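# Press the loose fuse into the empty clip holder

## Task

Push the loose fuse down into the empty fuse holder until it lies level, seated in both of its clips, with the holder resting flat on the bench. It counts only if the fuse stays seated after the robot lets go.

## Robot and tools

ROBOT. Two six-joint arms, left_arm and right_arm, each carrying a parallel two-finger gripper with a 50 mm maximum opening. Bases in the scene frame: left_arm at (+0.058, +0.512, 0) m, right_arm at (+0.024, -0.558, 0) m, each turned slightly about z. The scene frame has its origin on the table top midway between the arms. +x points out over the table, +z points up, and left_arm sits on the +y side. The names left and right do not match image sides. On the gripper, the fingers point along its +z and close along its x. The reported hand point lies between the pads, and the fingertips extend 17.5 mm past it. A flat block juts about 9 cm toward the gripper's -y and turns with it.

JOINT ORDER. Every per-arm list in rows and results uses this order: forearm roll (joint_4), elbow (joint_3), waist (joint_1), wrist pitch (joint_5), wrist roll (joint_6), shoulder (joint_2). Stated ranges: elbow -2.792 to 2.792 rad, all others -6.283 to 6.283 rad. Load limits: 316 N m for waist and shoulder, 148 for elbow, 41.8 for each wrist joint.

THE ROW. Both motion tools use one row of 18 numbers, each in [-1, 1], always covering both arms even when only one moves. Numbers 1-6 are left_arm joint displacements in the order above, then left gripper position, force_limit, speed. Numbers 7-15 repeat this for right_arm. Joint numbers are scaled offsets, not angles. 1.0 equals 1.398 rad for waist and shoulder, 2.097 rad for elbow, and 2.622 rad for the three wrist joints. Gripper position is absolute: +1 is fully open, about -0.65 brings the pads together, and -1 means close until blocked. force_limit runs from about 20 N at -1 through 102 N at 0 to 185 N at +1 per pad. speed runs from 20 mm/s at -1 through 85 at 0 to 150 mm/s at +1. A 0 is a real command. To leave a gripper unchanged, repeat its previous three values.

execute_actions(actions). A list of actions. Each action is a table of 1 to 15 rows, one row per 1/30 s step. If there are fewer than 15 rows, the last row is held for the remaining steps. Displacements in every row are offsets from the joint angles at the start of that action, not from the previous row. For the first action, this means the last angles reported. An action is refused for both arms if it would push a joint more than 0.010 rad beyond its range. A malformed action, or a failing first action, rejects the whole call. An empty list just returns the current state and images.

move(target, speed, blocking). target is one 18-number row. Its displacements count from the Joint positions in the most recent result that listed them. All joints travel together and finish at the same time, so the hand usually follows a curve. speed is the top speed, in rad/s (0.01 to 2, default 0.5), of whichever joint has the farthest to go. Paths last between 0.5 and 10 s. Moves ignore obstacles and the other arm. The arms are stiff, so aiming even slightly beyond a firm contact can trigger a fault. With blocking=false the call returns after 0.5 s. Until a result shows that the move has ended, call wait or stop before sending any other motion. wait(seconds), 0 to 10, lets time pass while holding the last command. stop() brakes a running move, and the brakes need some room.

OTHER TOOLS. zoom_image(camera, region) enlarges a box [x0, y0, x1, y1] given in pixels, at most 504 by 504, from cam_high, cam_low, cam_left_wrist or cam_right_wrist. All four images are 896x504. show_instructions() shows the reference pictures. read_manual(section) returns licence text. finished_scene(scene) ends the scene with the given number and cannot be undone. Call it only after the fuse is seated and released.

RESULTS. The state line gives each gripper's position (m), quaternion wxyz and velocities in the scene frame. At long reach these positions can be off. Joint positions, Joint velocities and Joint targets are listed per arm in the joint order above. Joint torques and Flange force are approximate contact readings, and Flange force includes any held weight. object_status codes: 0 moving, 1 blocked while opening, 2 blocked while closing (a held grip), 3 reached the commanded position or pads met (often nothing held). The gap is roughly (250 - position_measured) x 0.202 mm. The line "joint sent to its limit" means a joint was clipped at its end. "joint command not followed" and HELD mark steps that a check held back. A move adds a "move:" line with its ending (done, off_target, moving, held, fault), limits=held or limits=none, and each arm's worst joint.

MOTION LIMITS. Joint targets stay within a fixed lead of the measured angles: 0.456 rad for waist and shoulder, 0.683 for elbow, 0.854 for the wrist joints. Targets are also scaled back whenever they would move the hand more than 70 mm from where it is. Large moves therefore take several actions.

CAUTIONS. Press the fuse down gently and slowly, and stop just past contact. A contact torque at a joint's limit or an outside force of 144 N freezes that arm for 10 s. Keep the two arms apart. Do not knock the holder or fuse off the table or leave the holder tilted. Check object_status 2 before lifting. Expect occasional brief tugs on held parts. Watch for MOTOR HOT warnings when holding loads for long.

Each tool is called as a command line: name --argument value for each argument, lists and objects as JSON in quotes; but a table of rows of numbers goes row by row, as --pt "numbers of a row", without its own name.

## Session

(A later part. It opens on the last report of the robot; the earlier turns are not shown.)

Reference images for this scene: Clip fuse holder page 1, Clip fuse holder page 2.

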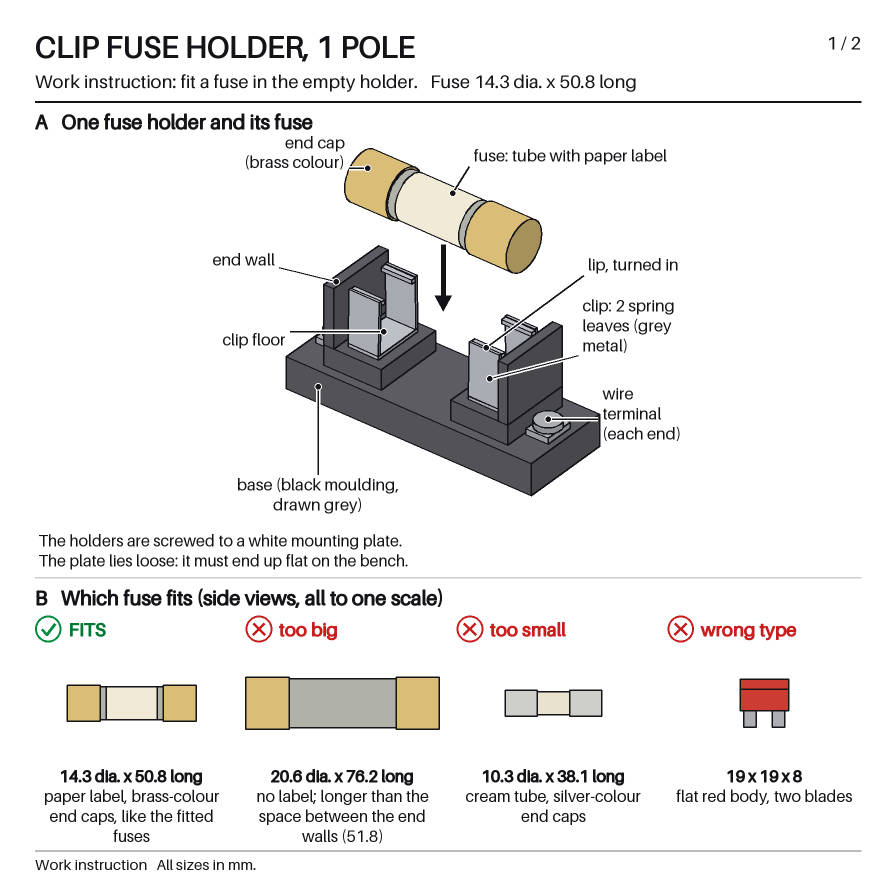

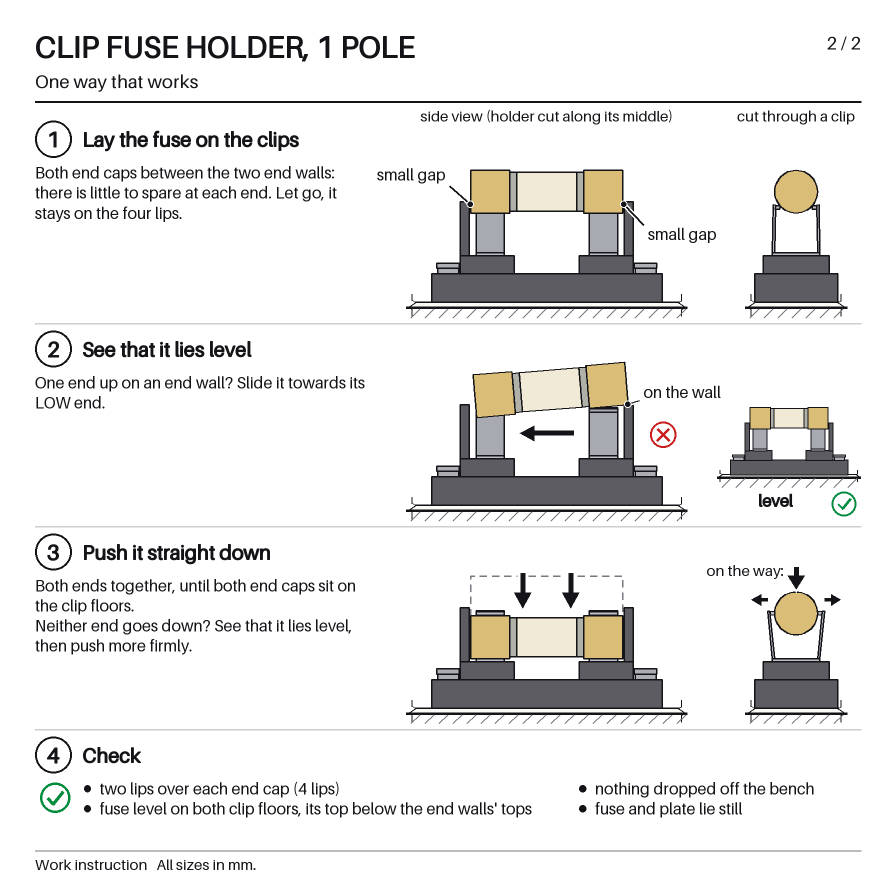

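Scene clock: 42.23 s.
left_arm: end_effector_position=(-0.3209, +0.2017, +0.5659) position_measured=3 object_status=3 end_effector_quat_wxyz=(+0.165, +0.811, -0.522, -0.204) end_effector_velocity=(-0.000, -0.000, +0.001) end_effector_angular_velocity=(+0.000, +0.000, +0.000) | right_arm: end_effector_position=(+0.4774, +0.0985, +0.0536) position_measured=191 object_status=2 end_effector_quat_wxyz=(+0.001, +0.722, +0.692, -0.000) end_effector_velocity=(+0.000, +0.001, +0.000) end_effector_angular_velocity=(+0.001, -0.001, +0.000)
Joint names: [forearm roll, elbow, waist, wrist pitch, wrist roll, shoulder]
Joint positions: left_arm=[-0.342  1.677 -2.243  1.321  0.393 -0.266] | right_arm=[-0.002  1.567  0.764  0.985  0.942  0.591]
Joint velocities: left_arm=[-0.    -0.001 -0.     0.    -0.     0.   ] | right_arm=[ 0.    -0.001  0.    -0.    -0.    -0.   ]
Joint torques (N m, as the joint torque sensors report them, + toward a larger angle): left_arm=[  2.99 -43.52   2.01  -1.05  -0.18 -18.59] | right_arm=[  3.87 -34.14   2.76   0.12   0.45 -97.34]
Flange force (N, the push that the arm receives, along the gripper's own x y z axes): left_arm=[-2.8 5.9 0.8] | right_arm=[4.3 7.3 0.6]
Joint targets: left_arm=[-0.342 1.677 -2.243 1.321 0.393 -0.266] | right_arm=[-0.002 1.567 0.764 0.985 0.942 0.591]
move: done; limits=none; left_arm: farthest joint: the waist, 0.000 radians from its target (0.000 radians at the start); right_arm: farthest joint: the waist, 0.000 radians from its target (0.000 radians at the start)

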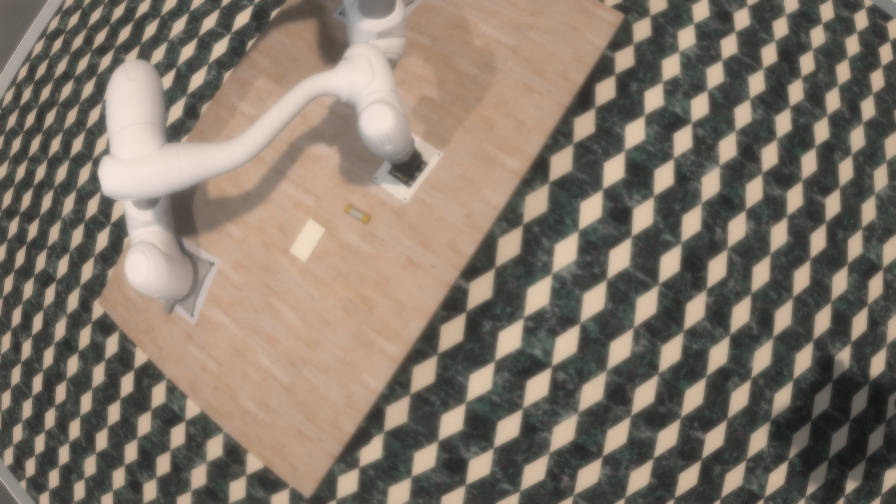

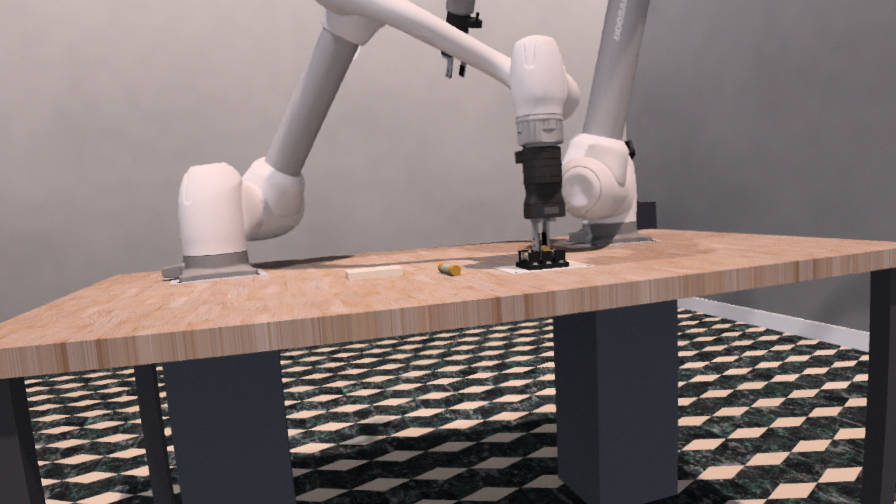

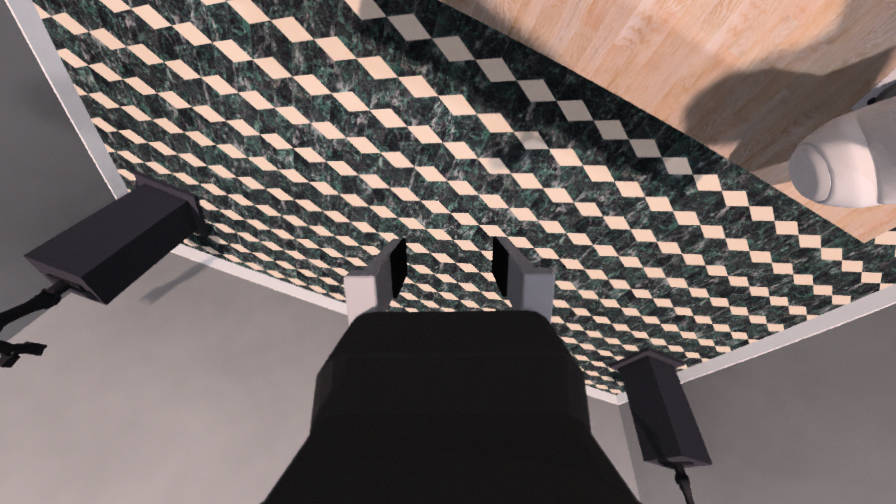

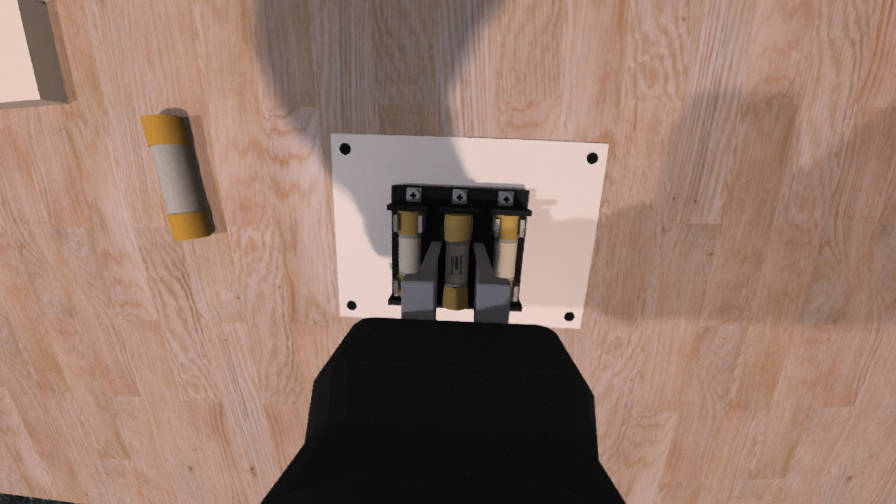

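move --target '[0,0,0,0,0,0,1,0,0, 0,0.0035,0,-0.007,0,0.0079,-1,-0.6,-0.6]' --speed 0.012

zoom_image --camera "cam_right_wrist" --region '[380, 180, 530, 320]'

Scene clock: 47.80 s.
left_arm: end_effector_position=(-0.3209, +0.2017, +0.5659) position_measured=3 object_status=3 end_effector_quat_wxyz=(+0.165, +0.811, -0.522, -0.204) end_effector_velocity=(+0.001, -0.000, -0.001) end_effector_angular_velocity=(-0.002, -0.002, +0.000) | right_arm: end_effector_position=(+0.4773, +0.0984, +0.0413) position_measured=191 object_status=2 end_effector_quat_wxyz=(+0.001, +0.722, +0.692, -0.000) end_effector_velocity=(-0.001, -0.001, -0.001) end_effector_angular_velocity=(-0.001, +0.002, +0.001)
Joint names: [forearm roll, elbow, waist, wrist pitch, wrist roll, shoulder]
Joint positions: left_arm=[-0.342  1.677 -2.243  1.321  0.393 -0.266] | right_arm=[-0.002  1.574  0.764  0.966  0.942  0.602]
Joint velocities: left_arm=[ 0.002  0.001 -0.    -0.     0.    -0.   ] | right_arm=[ 0.001  0.002  0.    -0.    -0.001  0.   ]
Joint torques (N m, as the joint torque sensors report them, + toward a larger angle): left_arm=[  3.17 -43.64   1.07  -1.27  -0.24 -20.2 ] | right_arm=[  3.95 -32.04   3.08  -0.64   0.03 -94.44]
Flange force (N, the push that the arm receives, along the gripper's own x y z axes): left_arm=[0.8 6.9 0.5] | right_arm=[4.3 7.4 -4.2]
Joint targets: left_arm=[-0.342 1.677 -2.243 1.321 0.393 -0.266] | right_arm=[-0.002 1.574 0.764 0.966 0.942 0.602]
move: done; limits=none; left_arm: farthest joint: the waist, 0.000 radians from its target (0.000 radians at the start); right_arm: farthest joint: the waist, 0.000 radians from its target (0.000 radians at the start)

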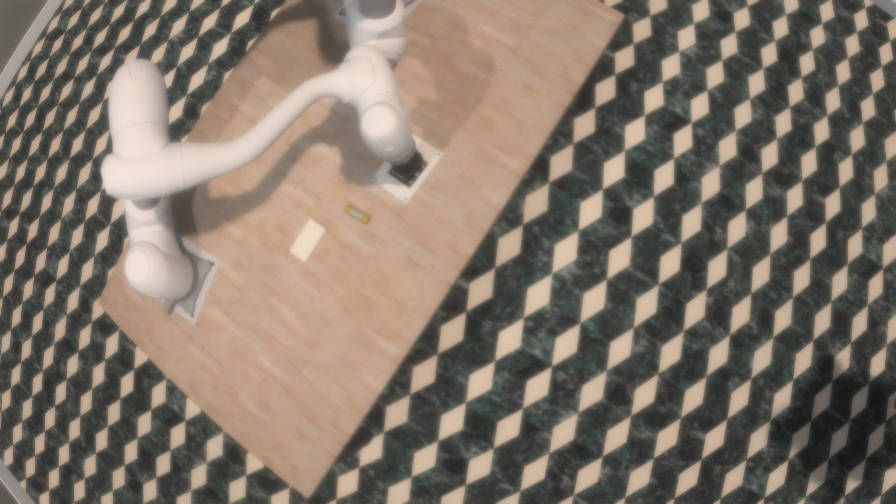

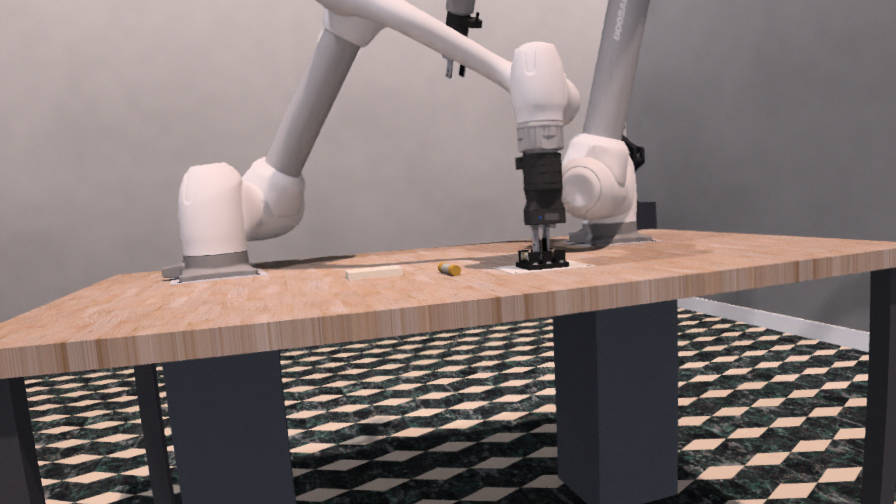

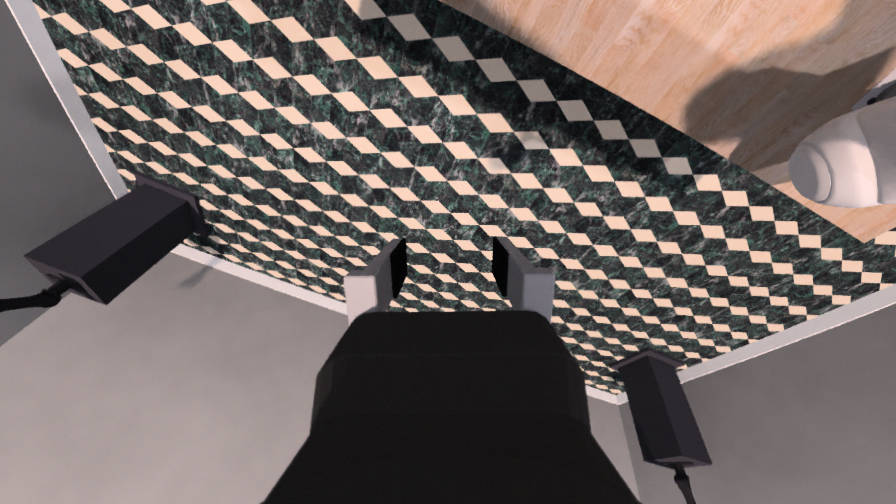

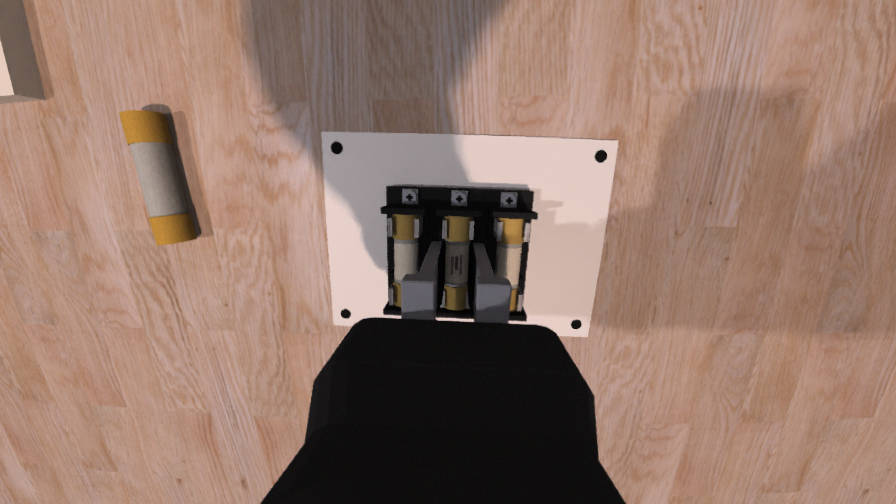

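Region (380, 180, 530, 320) of cam_right_wrist's 896x504 image, scaled by 3.360, with more detail than that image has; it fills the top 470 rows of this view, and the rest is white.

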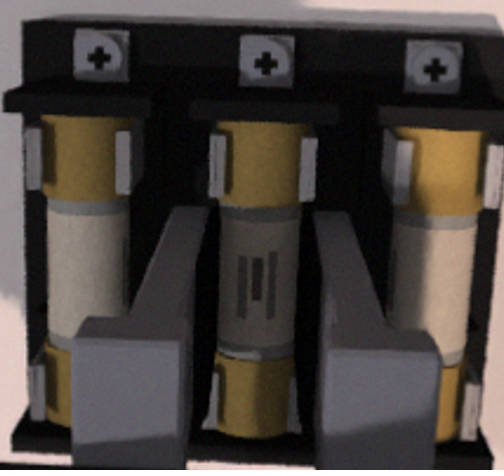

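One end is down; 1.3 mm more.

move --target '[0,0,0,0,0,0,1,0,0, 0,0.00036,0,-0.00073,0,0.00082,-1,-0.6,-0.6]' --speed 0.01

zoom_image --camera "cam_right_wrist" --region '[380, 180, 530, 320]'

Scene clock: 51.37 s.
left_arm: end_effector_position=(-0.3209, +0.2017, +0.5659) position_measured=3 object_status=3 end_effector_quat_wxyz=(+0.165, +0.811, -0.522, -0.204) end_effector_velocity=(+0.000, +0.000, +0.000) end_effector_angular_velocity=(-0.001, +0.000, -0.000) | right_arm: end_effector_position=(+0.4773, +0.0984, +0.0400) position_measured=191 object_status=2 end_effector_quat_wxyz=(+0.001, +0.722, +0.692, -0.000) end_effector_velocity=(+0.000, +0.001, +0.000) end_effector_angular_velocity=(+0.001, -0.001, +0.001)
Joint names: [forearm roll, elbow, waist, wrist pitch, wrist roll, shoulder]
Joint positions: left_arm=[-0.342  1.677 -2.243  1.321  0.393 -0.266] | right_arm=[-0.002  1.575  0.764  0.964  0.942  0.603]
Joint velocities: left_arm=[ 0.001 -0.    -0.001  0.    -0.    -0.001] | right_arm=[-0.    -0.001  0.    -0.    -0.001 -0.   ]
Joint torques (N m, as the joint torque sensors report them, + toward a larger angle): left_arm=[  3.02 -43.21   1.66  -1.13  -0.32 -17.53] | right_arm=[  4.05 -30.86   2.64  -0.23   0.13 -92.54]
Flange force (N, the push that the arm receives, along the gripper's own x y z axes): left_arm=[-2.6 4.3 -0.5] | right_arm=[4.4 7.0 -6.2]
Joint targets: left_arm=[-0.342 1.677 -2.243 1.321 0.393 -0.266] | right_arm=[-0.002 1.575 0.764 0.964 0.942 0.603]
move: done; limits=none; left_arm: farthest joint: the waist, 0.000 radians from its target (0.000 radians at the start); right_arm: farthest joint: the waist, 0.000 radians from its target (0.000 radians at the start)

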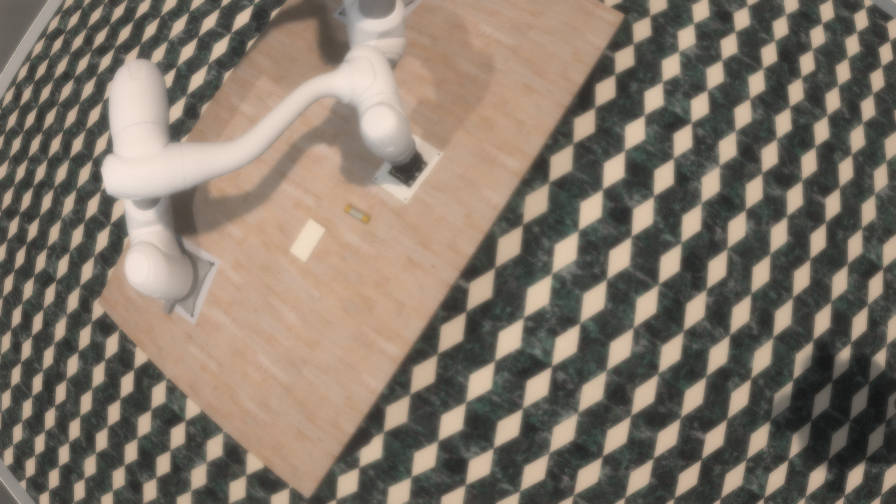

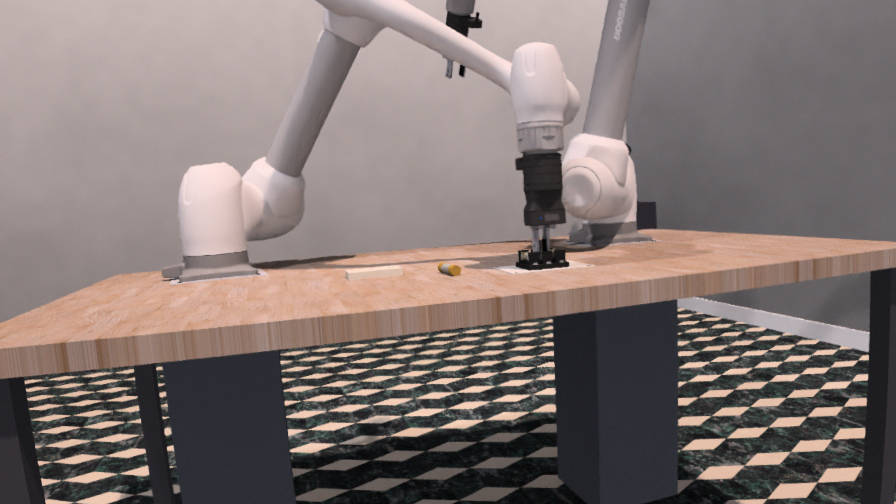

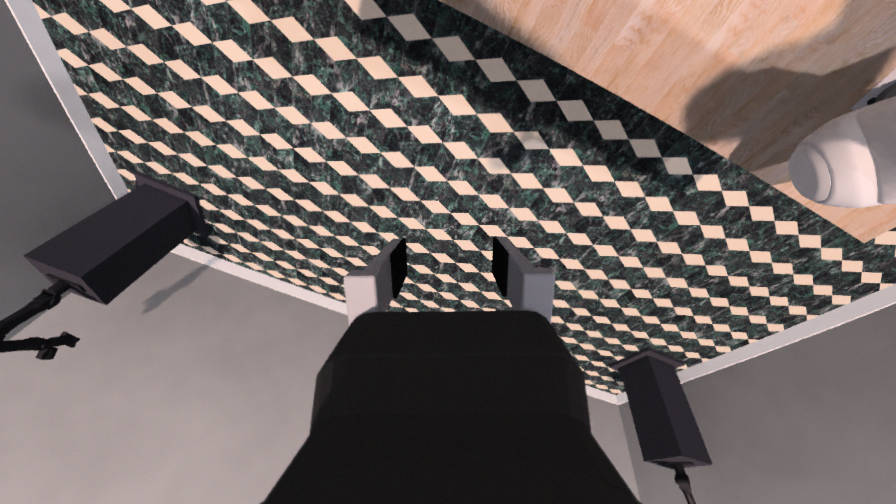

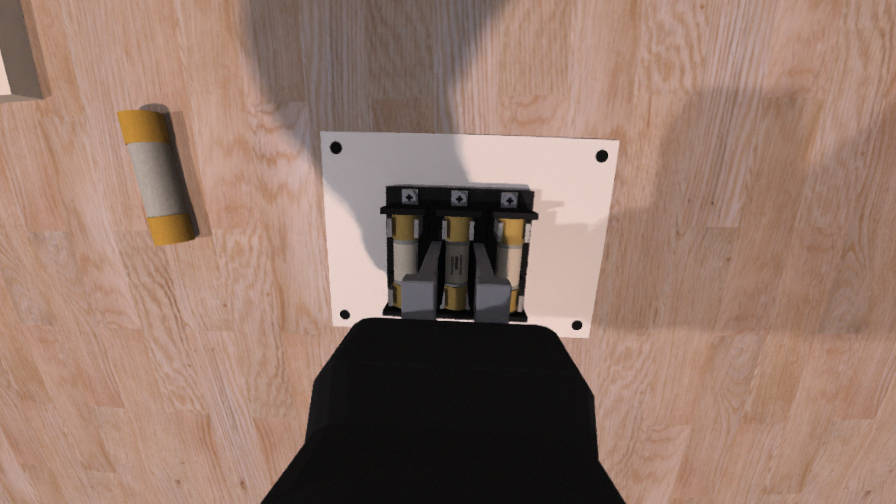

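Region (380, 180, 530, 320) of cam_right_wrist's 896x504 image, scaled by 3.360, with more detail than that image has; it fills the top 470 rows of this view, and the rest is white.

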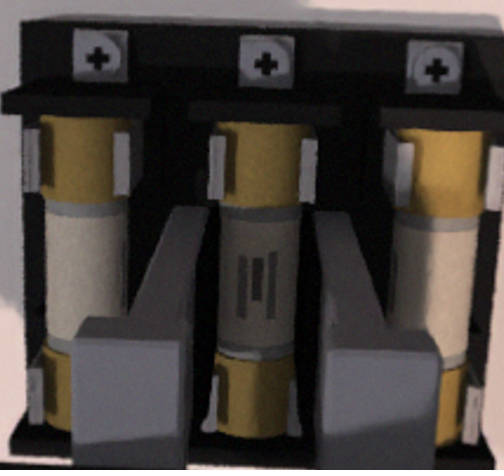

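move --target '[0,0,0,0,0,0,1,0,0, 0,0.00036,0,-0.00073,0,0.00082,-1,-0.6,-0.6]' --speed 0.01

Scene clock: 53.53 s.
left_arm: end_effector_position=(-0.3209, +0.2017, +0.5659) position_measured=3 object_status=3 end_effector_quat_wxyz=(+0.165, +0.811, -0.522, -0.204) end_effector_velocity=(+0.000, +0.000, +0.000) end_effector_angular_velocity=(-0.000, +0.002, +0.000) | right_arm: end_effector_position=(+0.4774, +0.0985, +0.0389) position_measured=191 object_status=2 end_effector_quat_wxyz=(+0.001, +0.722, +0.692, -0.000) end_effector_velocity=(+0.000, -0.001, -0.001) end_effector_angular_velocity=(-0.000, +0.001, -0.002)
Joint names: [forearm roll, elbow, waist, wrist pitch, wrist roll, shoulder]
Joint positions: left_arm=[-0.342  1.677 -2.243  1.321  0.393 -0.266] | right_arm=[-0.002  1.575  0.764  0.963  0.942  0.604]
Joint velocities: left_arm=[-0.001  0.     0.    -0.001 -0.    -0.001] | right_arm=[ 0.001  0.001 -0.001 -0.001  0.001  0.001]
Joint torques (N m, as the joint torque sensors report them, + toward a larger angle): left_arm=[  3.26 -43.75   1.3   -1.3   -0.45 -18.59] | right_arm=[  4.07 -12.6    3.29  -8.52   0.24 -35.67]
Flange force (N, the push that the arm receives, along the gripper's own x y z axes): left_arm=[-0.2 4.3 0.0] | right_arm=[-16.6 -5.3 -80.9]
Joint targets: left_arm=[-0.342 1.677 -2.243 1.321 0.393 -0.266] | right_arm=[-0.002 1.575 0.764 0.962 0.942 0.605]
move: done; limits=none; left_arm: farthest joint: the waist, 0.000 radians from its target (0.000 radians at the start); right_arm: farthest joint: the waist, 0.000 radians from its target (0.000 radians at the start)

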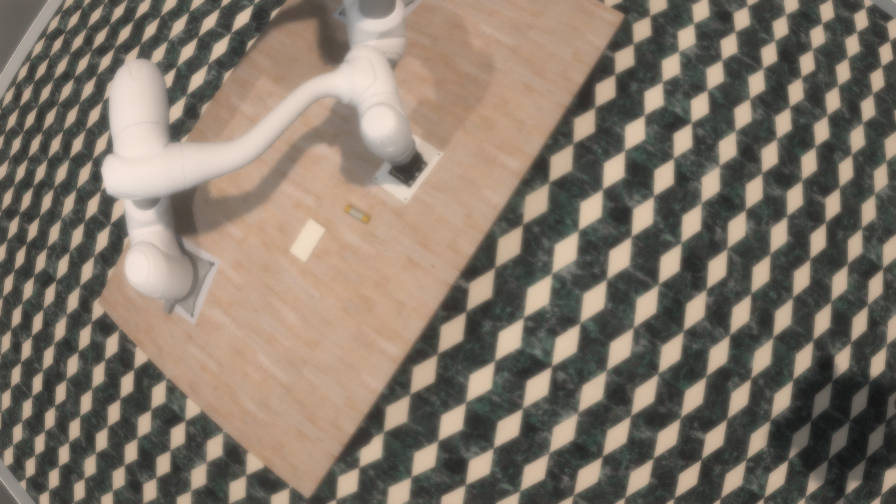

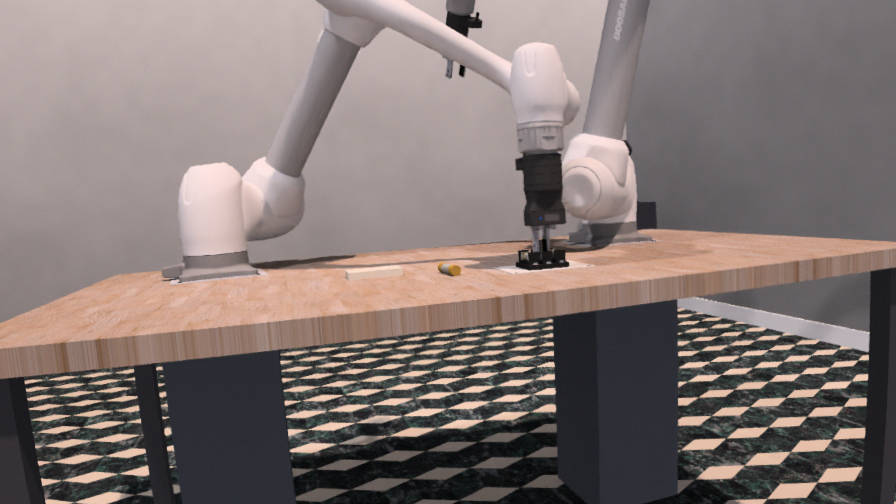

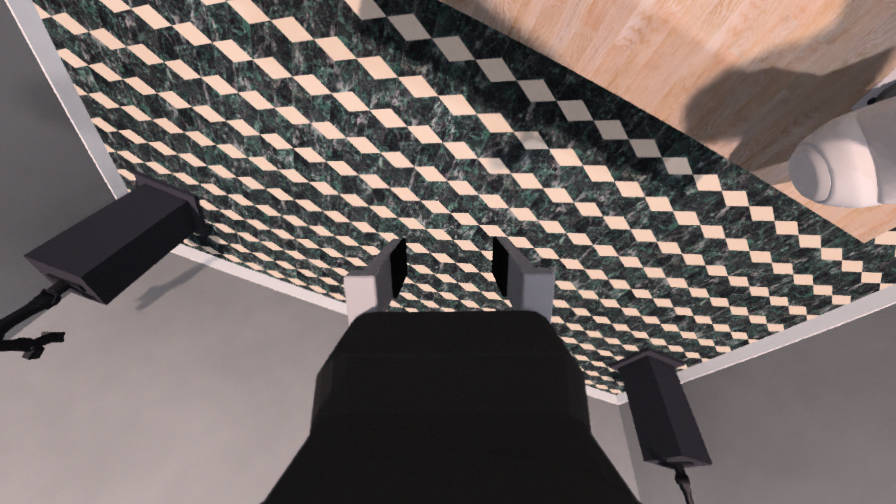

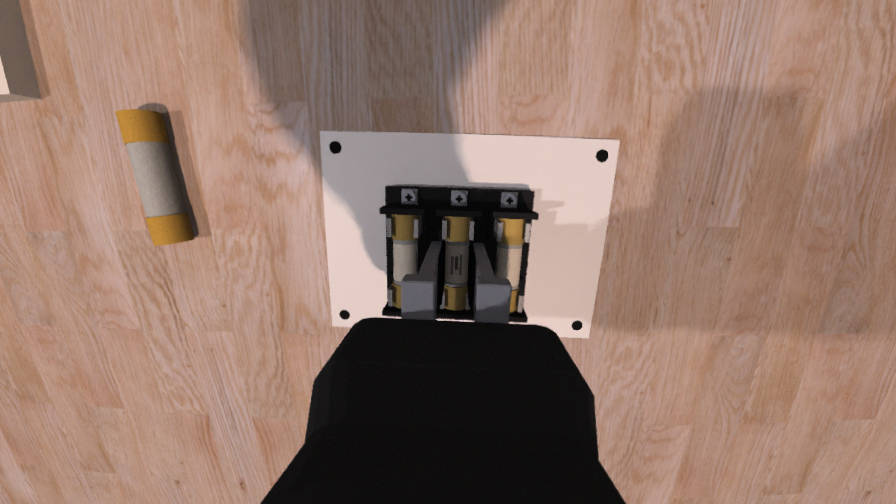

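move --target '[0,0,0,0,0,0,1,0,0, 0,-0.0003,0,0.0006,0,-0.0007,-0.08,-0.6,-0.5]' --speed 0.01

move --target '[0,0,0,0,0,0,1,0,0, 0,-0.0145,0,0.028,0,-0.031,-0.08,-0.6,-0.5]' --speed 0.15

zoom_image --camera "cam_right_wrist" --region '[330,130,580,330]'

Scene clock: 62.73 s.
left_arm: end_effector_position=(-0.3209, +0.2017, +0.5659) position_measured=3 object_status=3 end_effector_quat_wxyz=(+0.165, +0.811, -0.522, -0.204) end_effector_velocity=(-0.000, -0.000, +0.001) end_effector_angular_velocity=(-0.001, +0.002, +0.001) | right_arm: end_effector_position=(+0.4774, +0.0985, +0.0400) position_measured=165 object_status=3 end_effector_quat_wxyz=(+0.001, +0.722, +0.692, -0.000) end_effector_velocity=(+0.001, +0.001, +0.001) end_effector_angular_velocity=(+0.001, -0.001, +0.000)
Joint names: [forearm roll, elbow, waist, wrist pitch, wrist roll, shoulder]
Joint positions: left_arm=[-0.342  1.677 -2.243  1.321  0.393 -0.266] | right_arm=[-0.002  1.575  0.764  0.964  0.942  0.603]
Joint velocities: left_arm=[-0.001 -0.001  0.    -0.001 -0.     0.   ] | right_arm=[-0.    -0.002 -0.     0.    -0.    -0.   ]
Joint torques (N m, as the joint torque sensors report them, + toward a larger angle): left_arm=[  2.89 -43.73   1.55  -1.28  -0.22 -20.8 ] | right_arm=[  3.41 -34.32   2.83   0.02  -0.19 -97.05]
Flange force (N, the push that the arm receives, along the gripper's own x y z axes): left_arm=[-0.1 8.2 1.2] | right_arm=[2.5 5.6 0.0]
Joint targets: left_arm=[-0.342 1.677 -2.243 1.321 0.393 -0.266] | right_arm=[-0.002 1.575 0.764 0.964 0.942 0.603]
move: done; limits=none; left_arm: farthest joint: the waist, 0.000 radians from its target (0.000 radians at the start); right_arm: farthest joint: the waist, 0.000 radians from its target (0.000 radians at the start)

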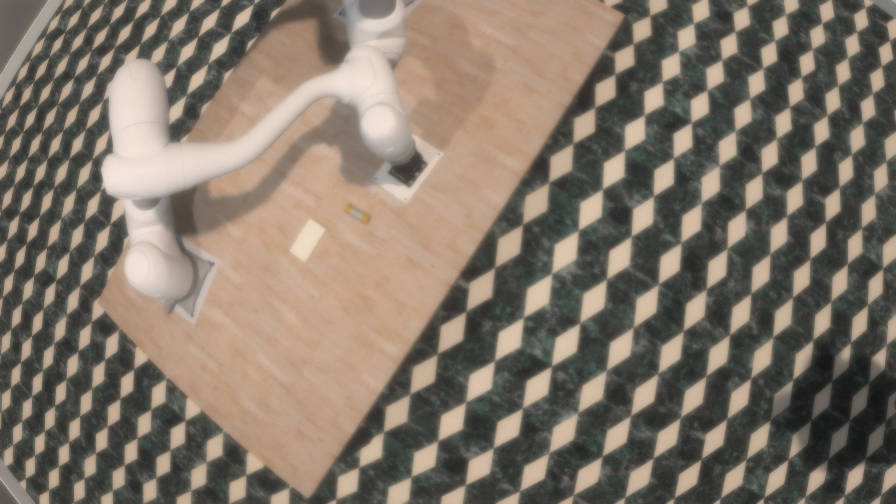

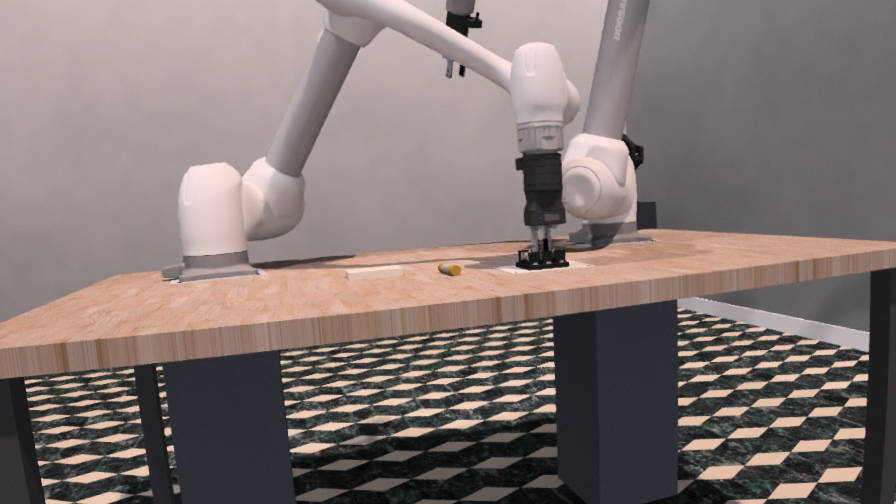

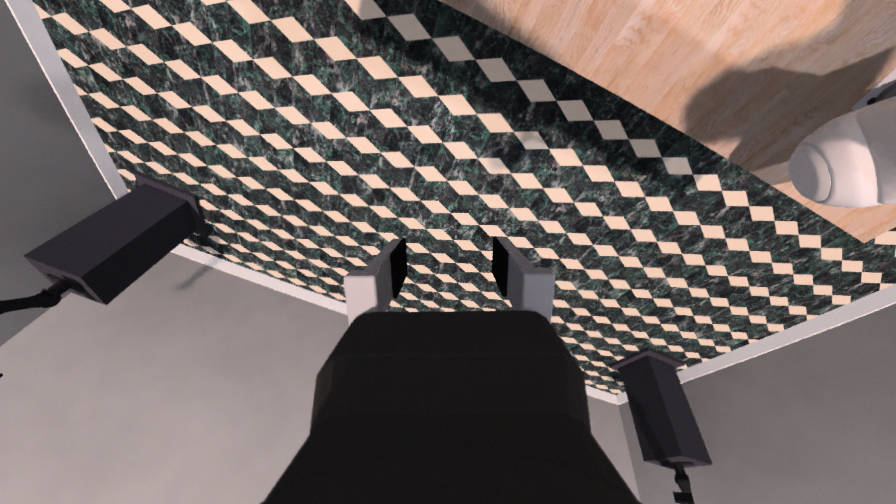

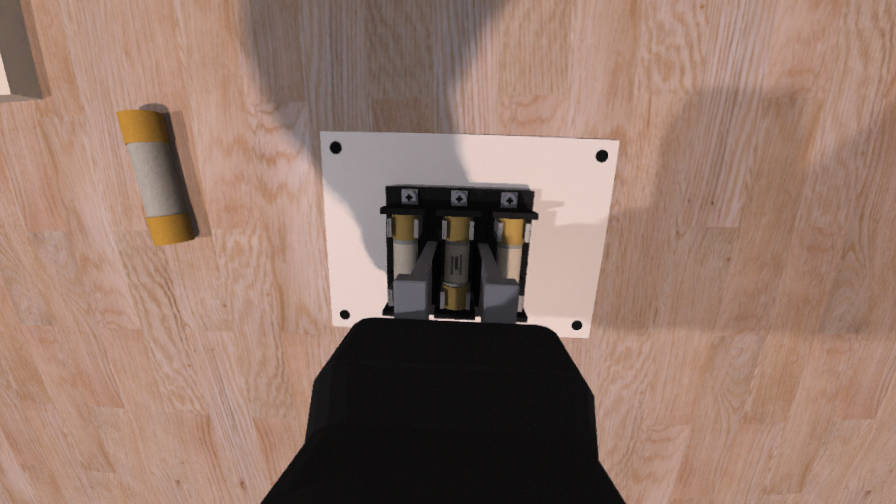

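Scene clock: 63.53 s.
left_arm: end_effector_position=(-0.3209, +0.2017, +0.5659) position_measured=3 object_status=3 end_effector_quat_wxyz=(+0.165, +0.811, -0.522, -0.204) end_effector_velocity=(+0.000, +0.000, -0.000) end_effector_angular_velocity=(-0.001, -0.001, -0.000) | right_arm: end_effector_position=(+0.4773, +0.0984, +0.0894) position_measured=165 object_status=3 end_effector_quat_wxyz=(+0.001, +0.722, +0.692, -0.000) end_effector_velocity=(-0.001, -0.000, -0.000) end_effector_angular_velocity=(-0.001, +0.001, +0.001)
Joint names: [forearm roll, elbow, waist, wrist pitch, wrist roll, shoulder]
Joint positions: left_arm=[-0.342  1.677 -2.243  1.321  0.393 -0.266] | right_arm=[-0.002  1.544  0.764  1.037  0.942  0.56 ]
Joint velocities: left_arm=[ 0.002  0.001 -0.     0.     0.    -0.   ] | right_arm=[ 0.     0.001  0.    -0.    -0.001  0.   ]
Joint torques (N m, as the joint torque sensors report them, + toward a larger angle): left_arm=[  2.98 -43.21   0.83  -1.16  -0.08 -20.27] | right_arm=[  3.8  -36.41   2.51   0.     0.12 -95.  ]
Flange force (N, the push that the arm receives, along the gripper's own x y z axes): left_arm=[1.2 8.3 0.3] | right_arm=[1.8 5.1 0.4]
Joint targets: left_arm=[-0.342 1.677 -2.243 1.321 0.393 -0.266] | right_arm=[-0.002 1.544 0.764 1.038 0.942 0.560]
move: done; limits=none; left_arm: farthest joint: the waist, 0.000 radians from its target (0.000 radians at the start); right_arm: farthest joint: the waist, 0.000 radians from its target (0.000 radians at the start)

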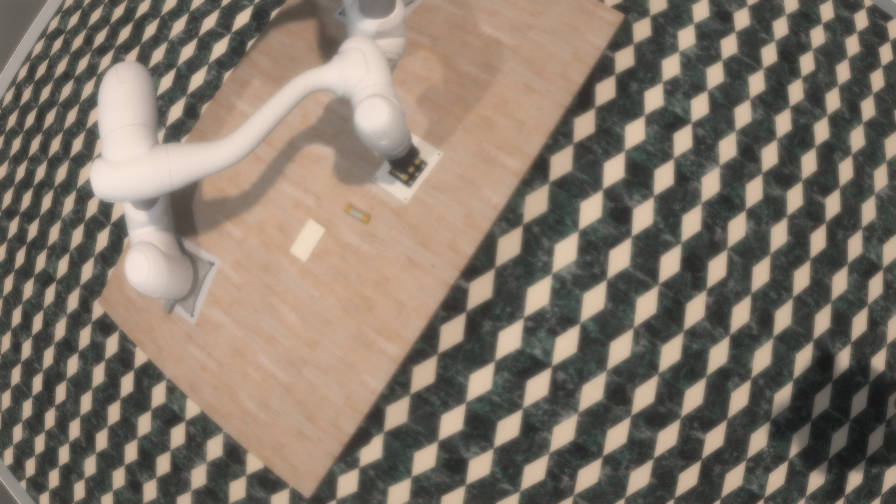

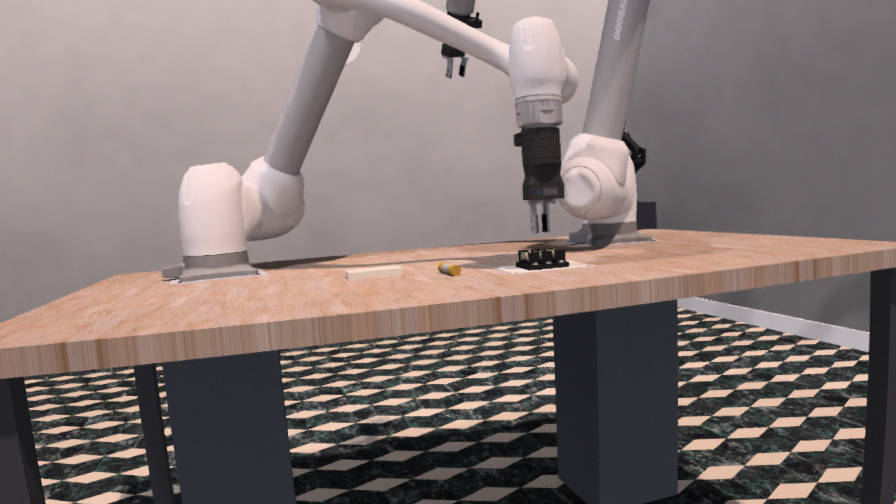

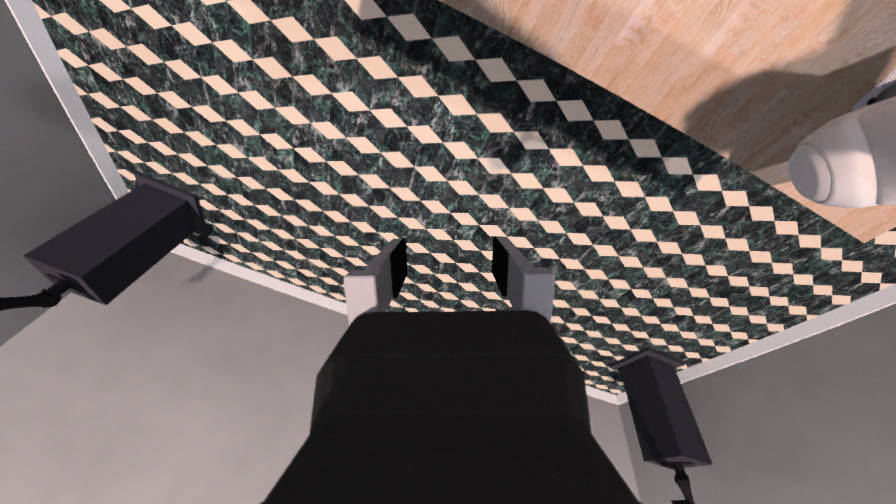

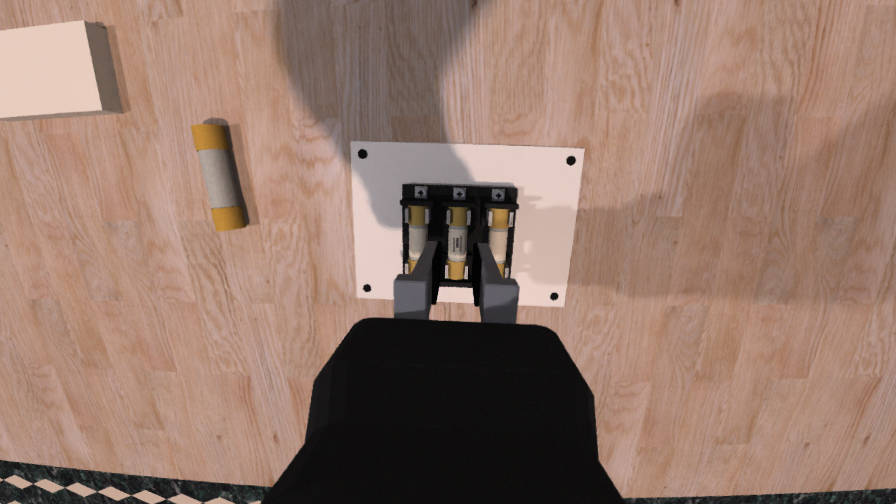

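Region (330, 130, 580, 330) of cam_right_wrist's 896x504 image, scaled by 2.016, with more detail than that image has; it fills the top 403 rows of this view, and the rest is white.

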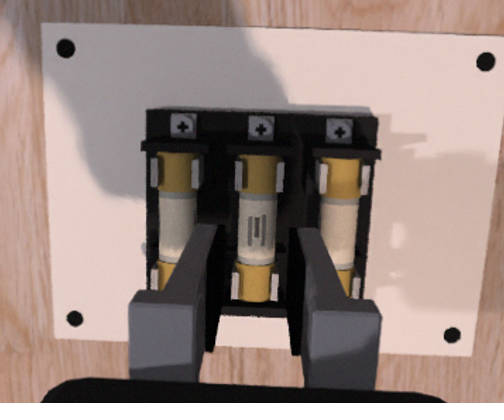

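finished_scene --scene 2

The scene is finished: the task was done.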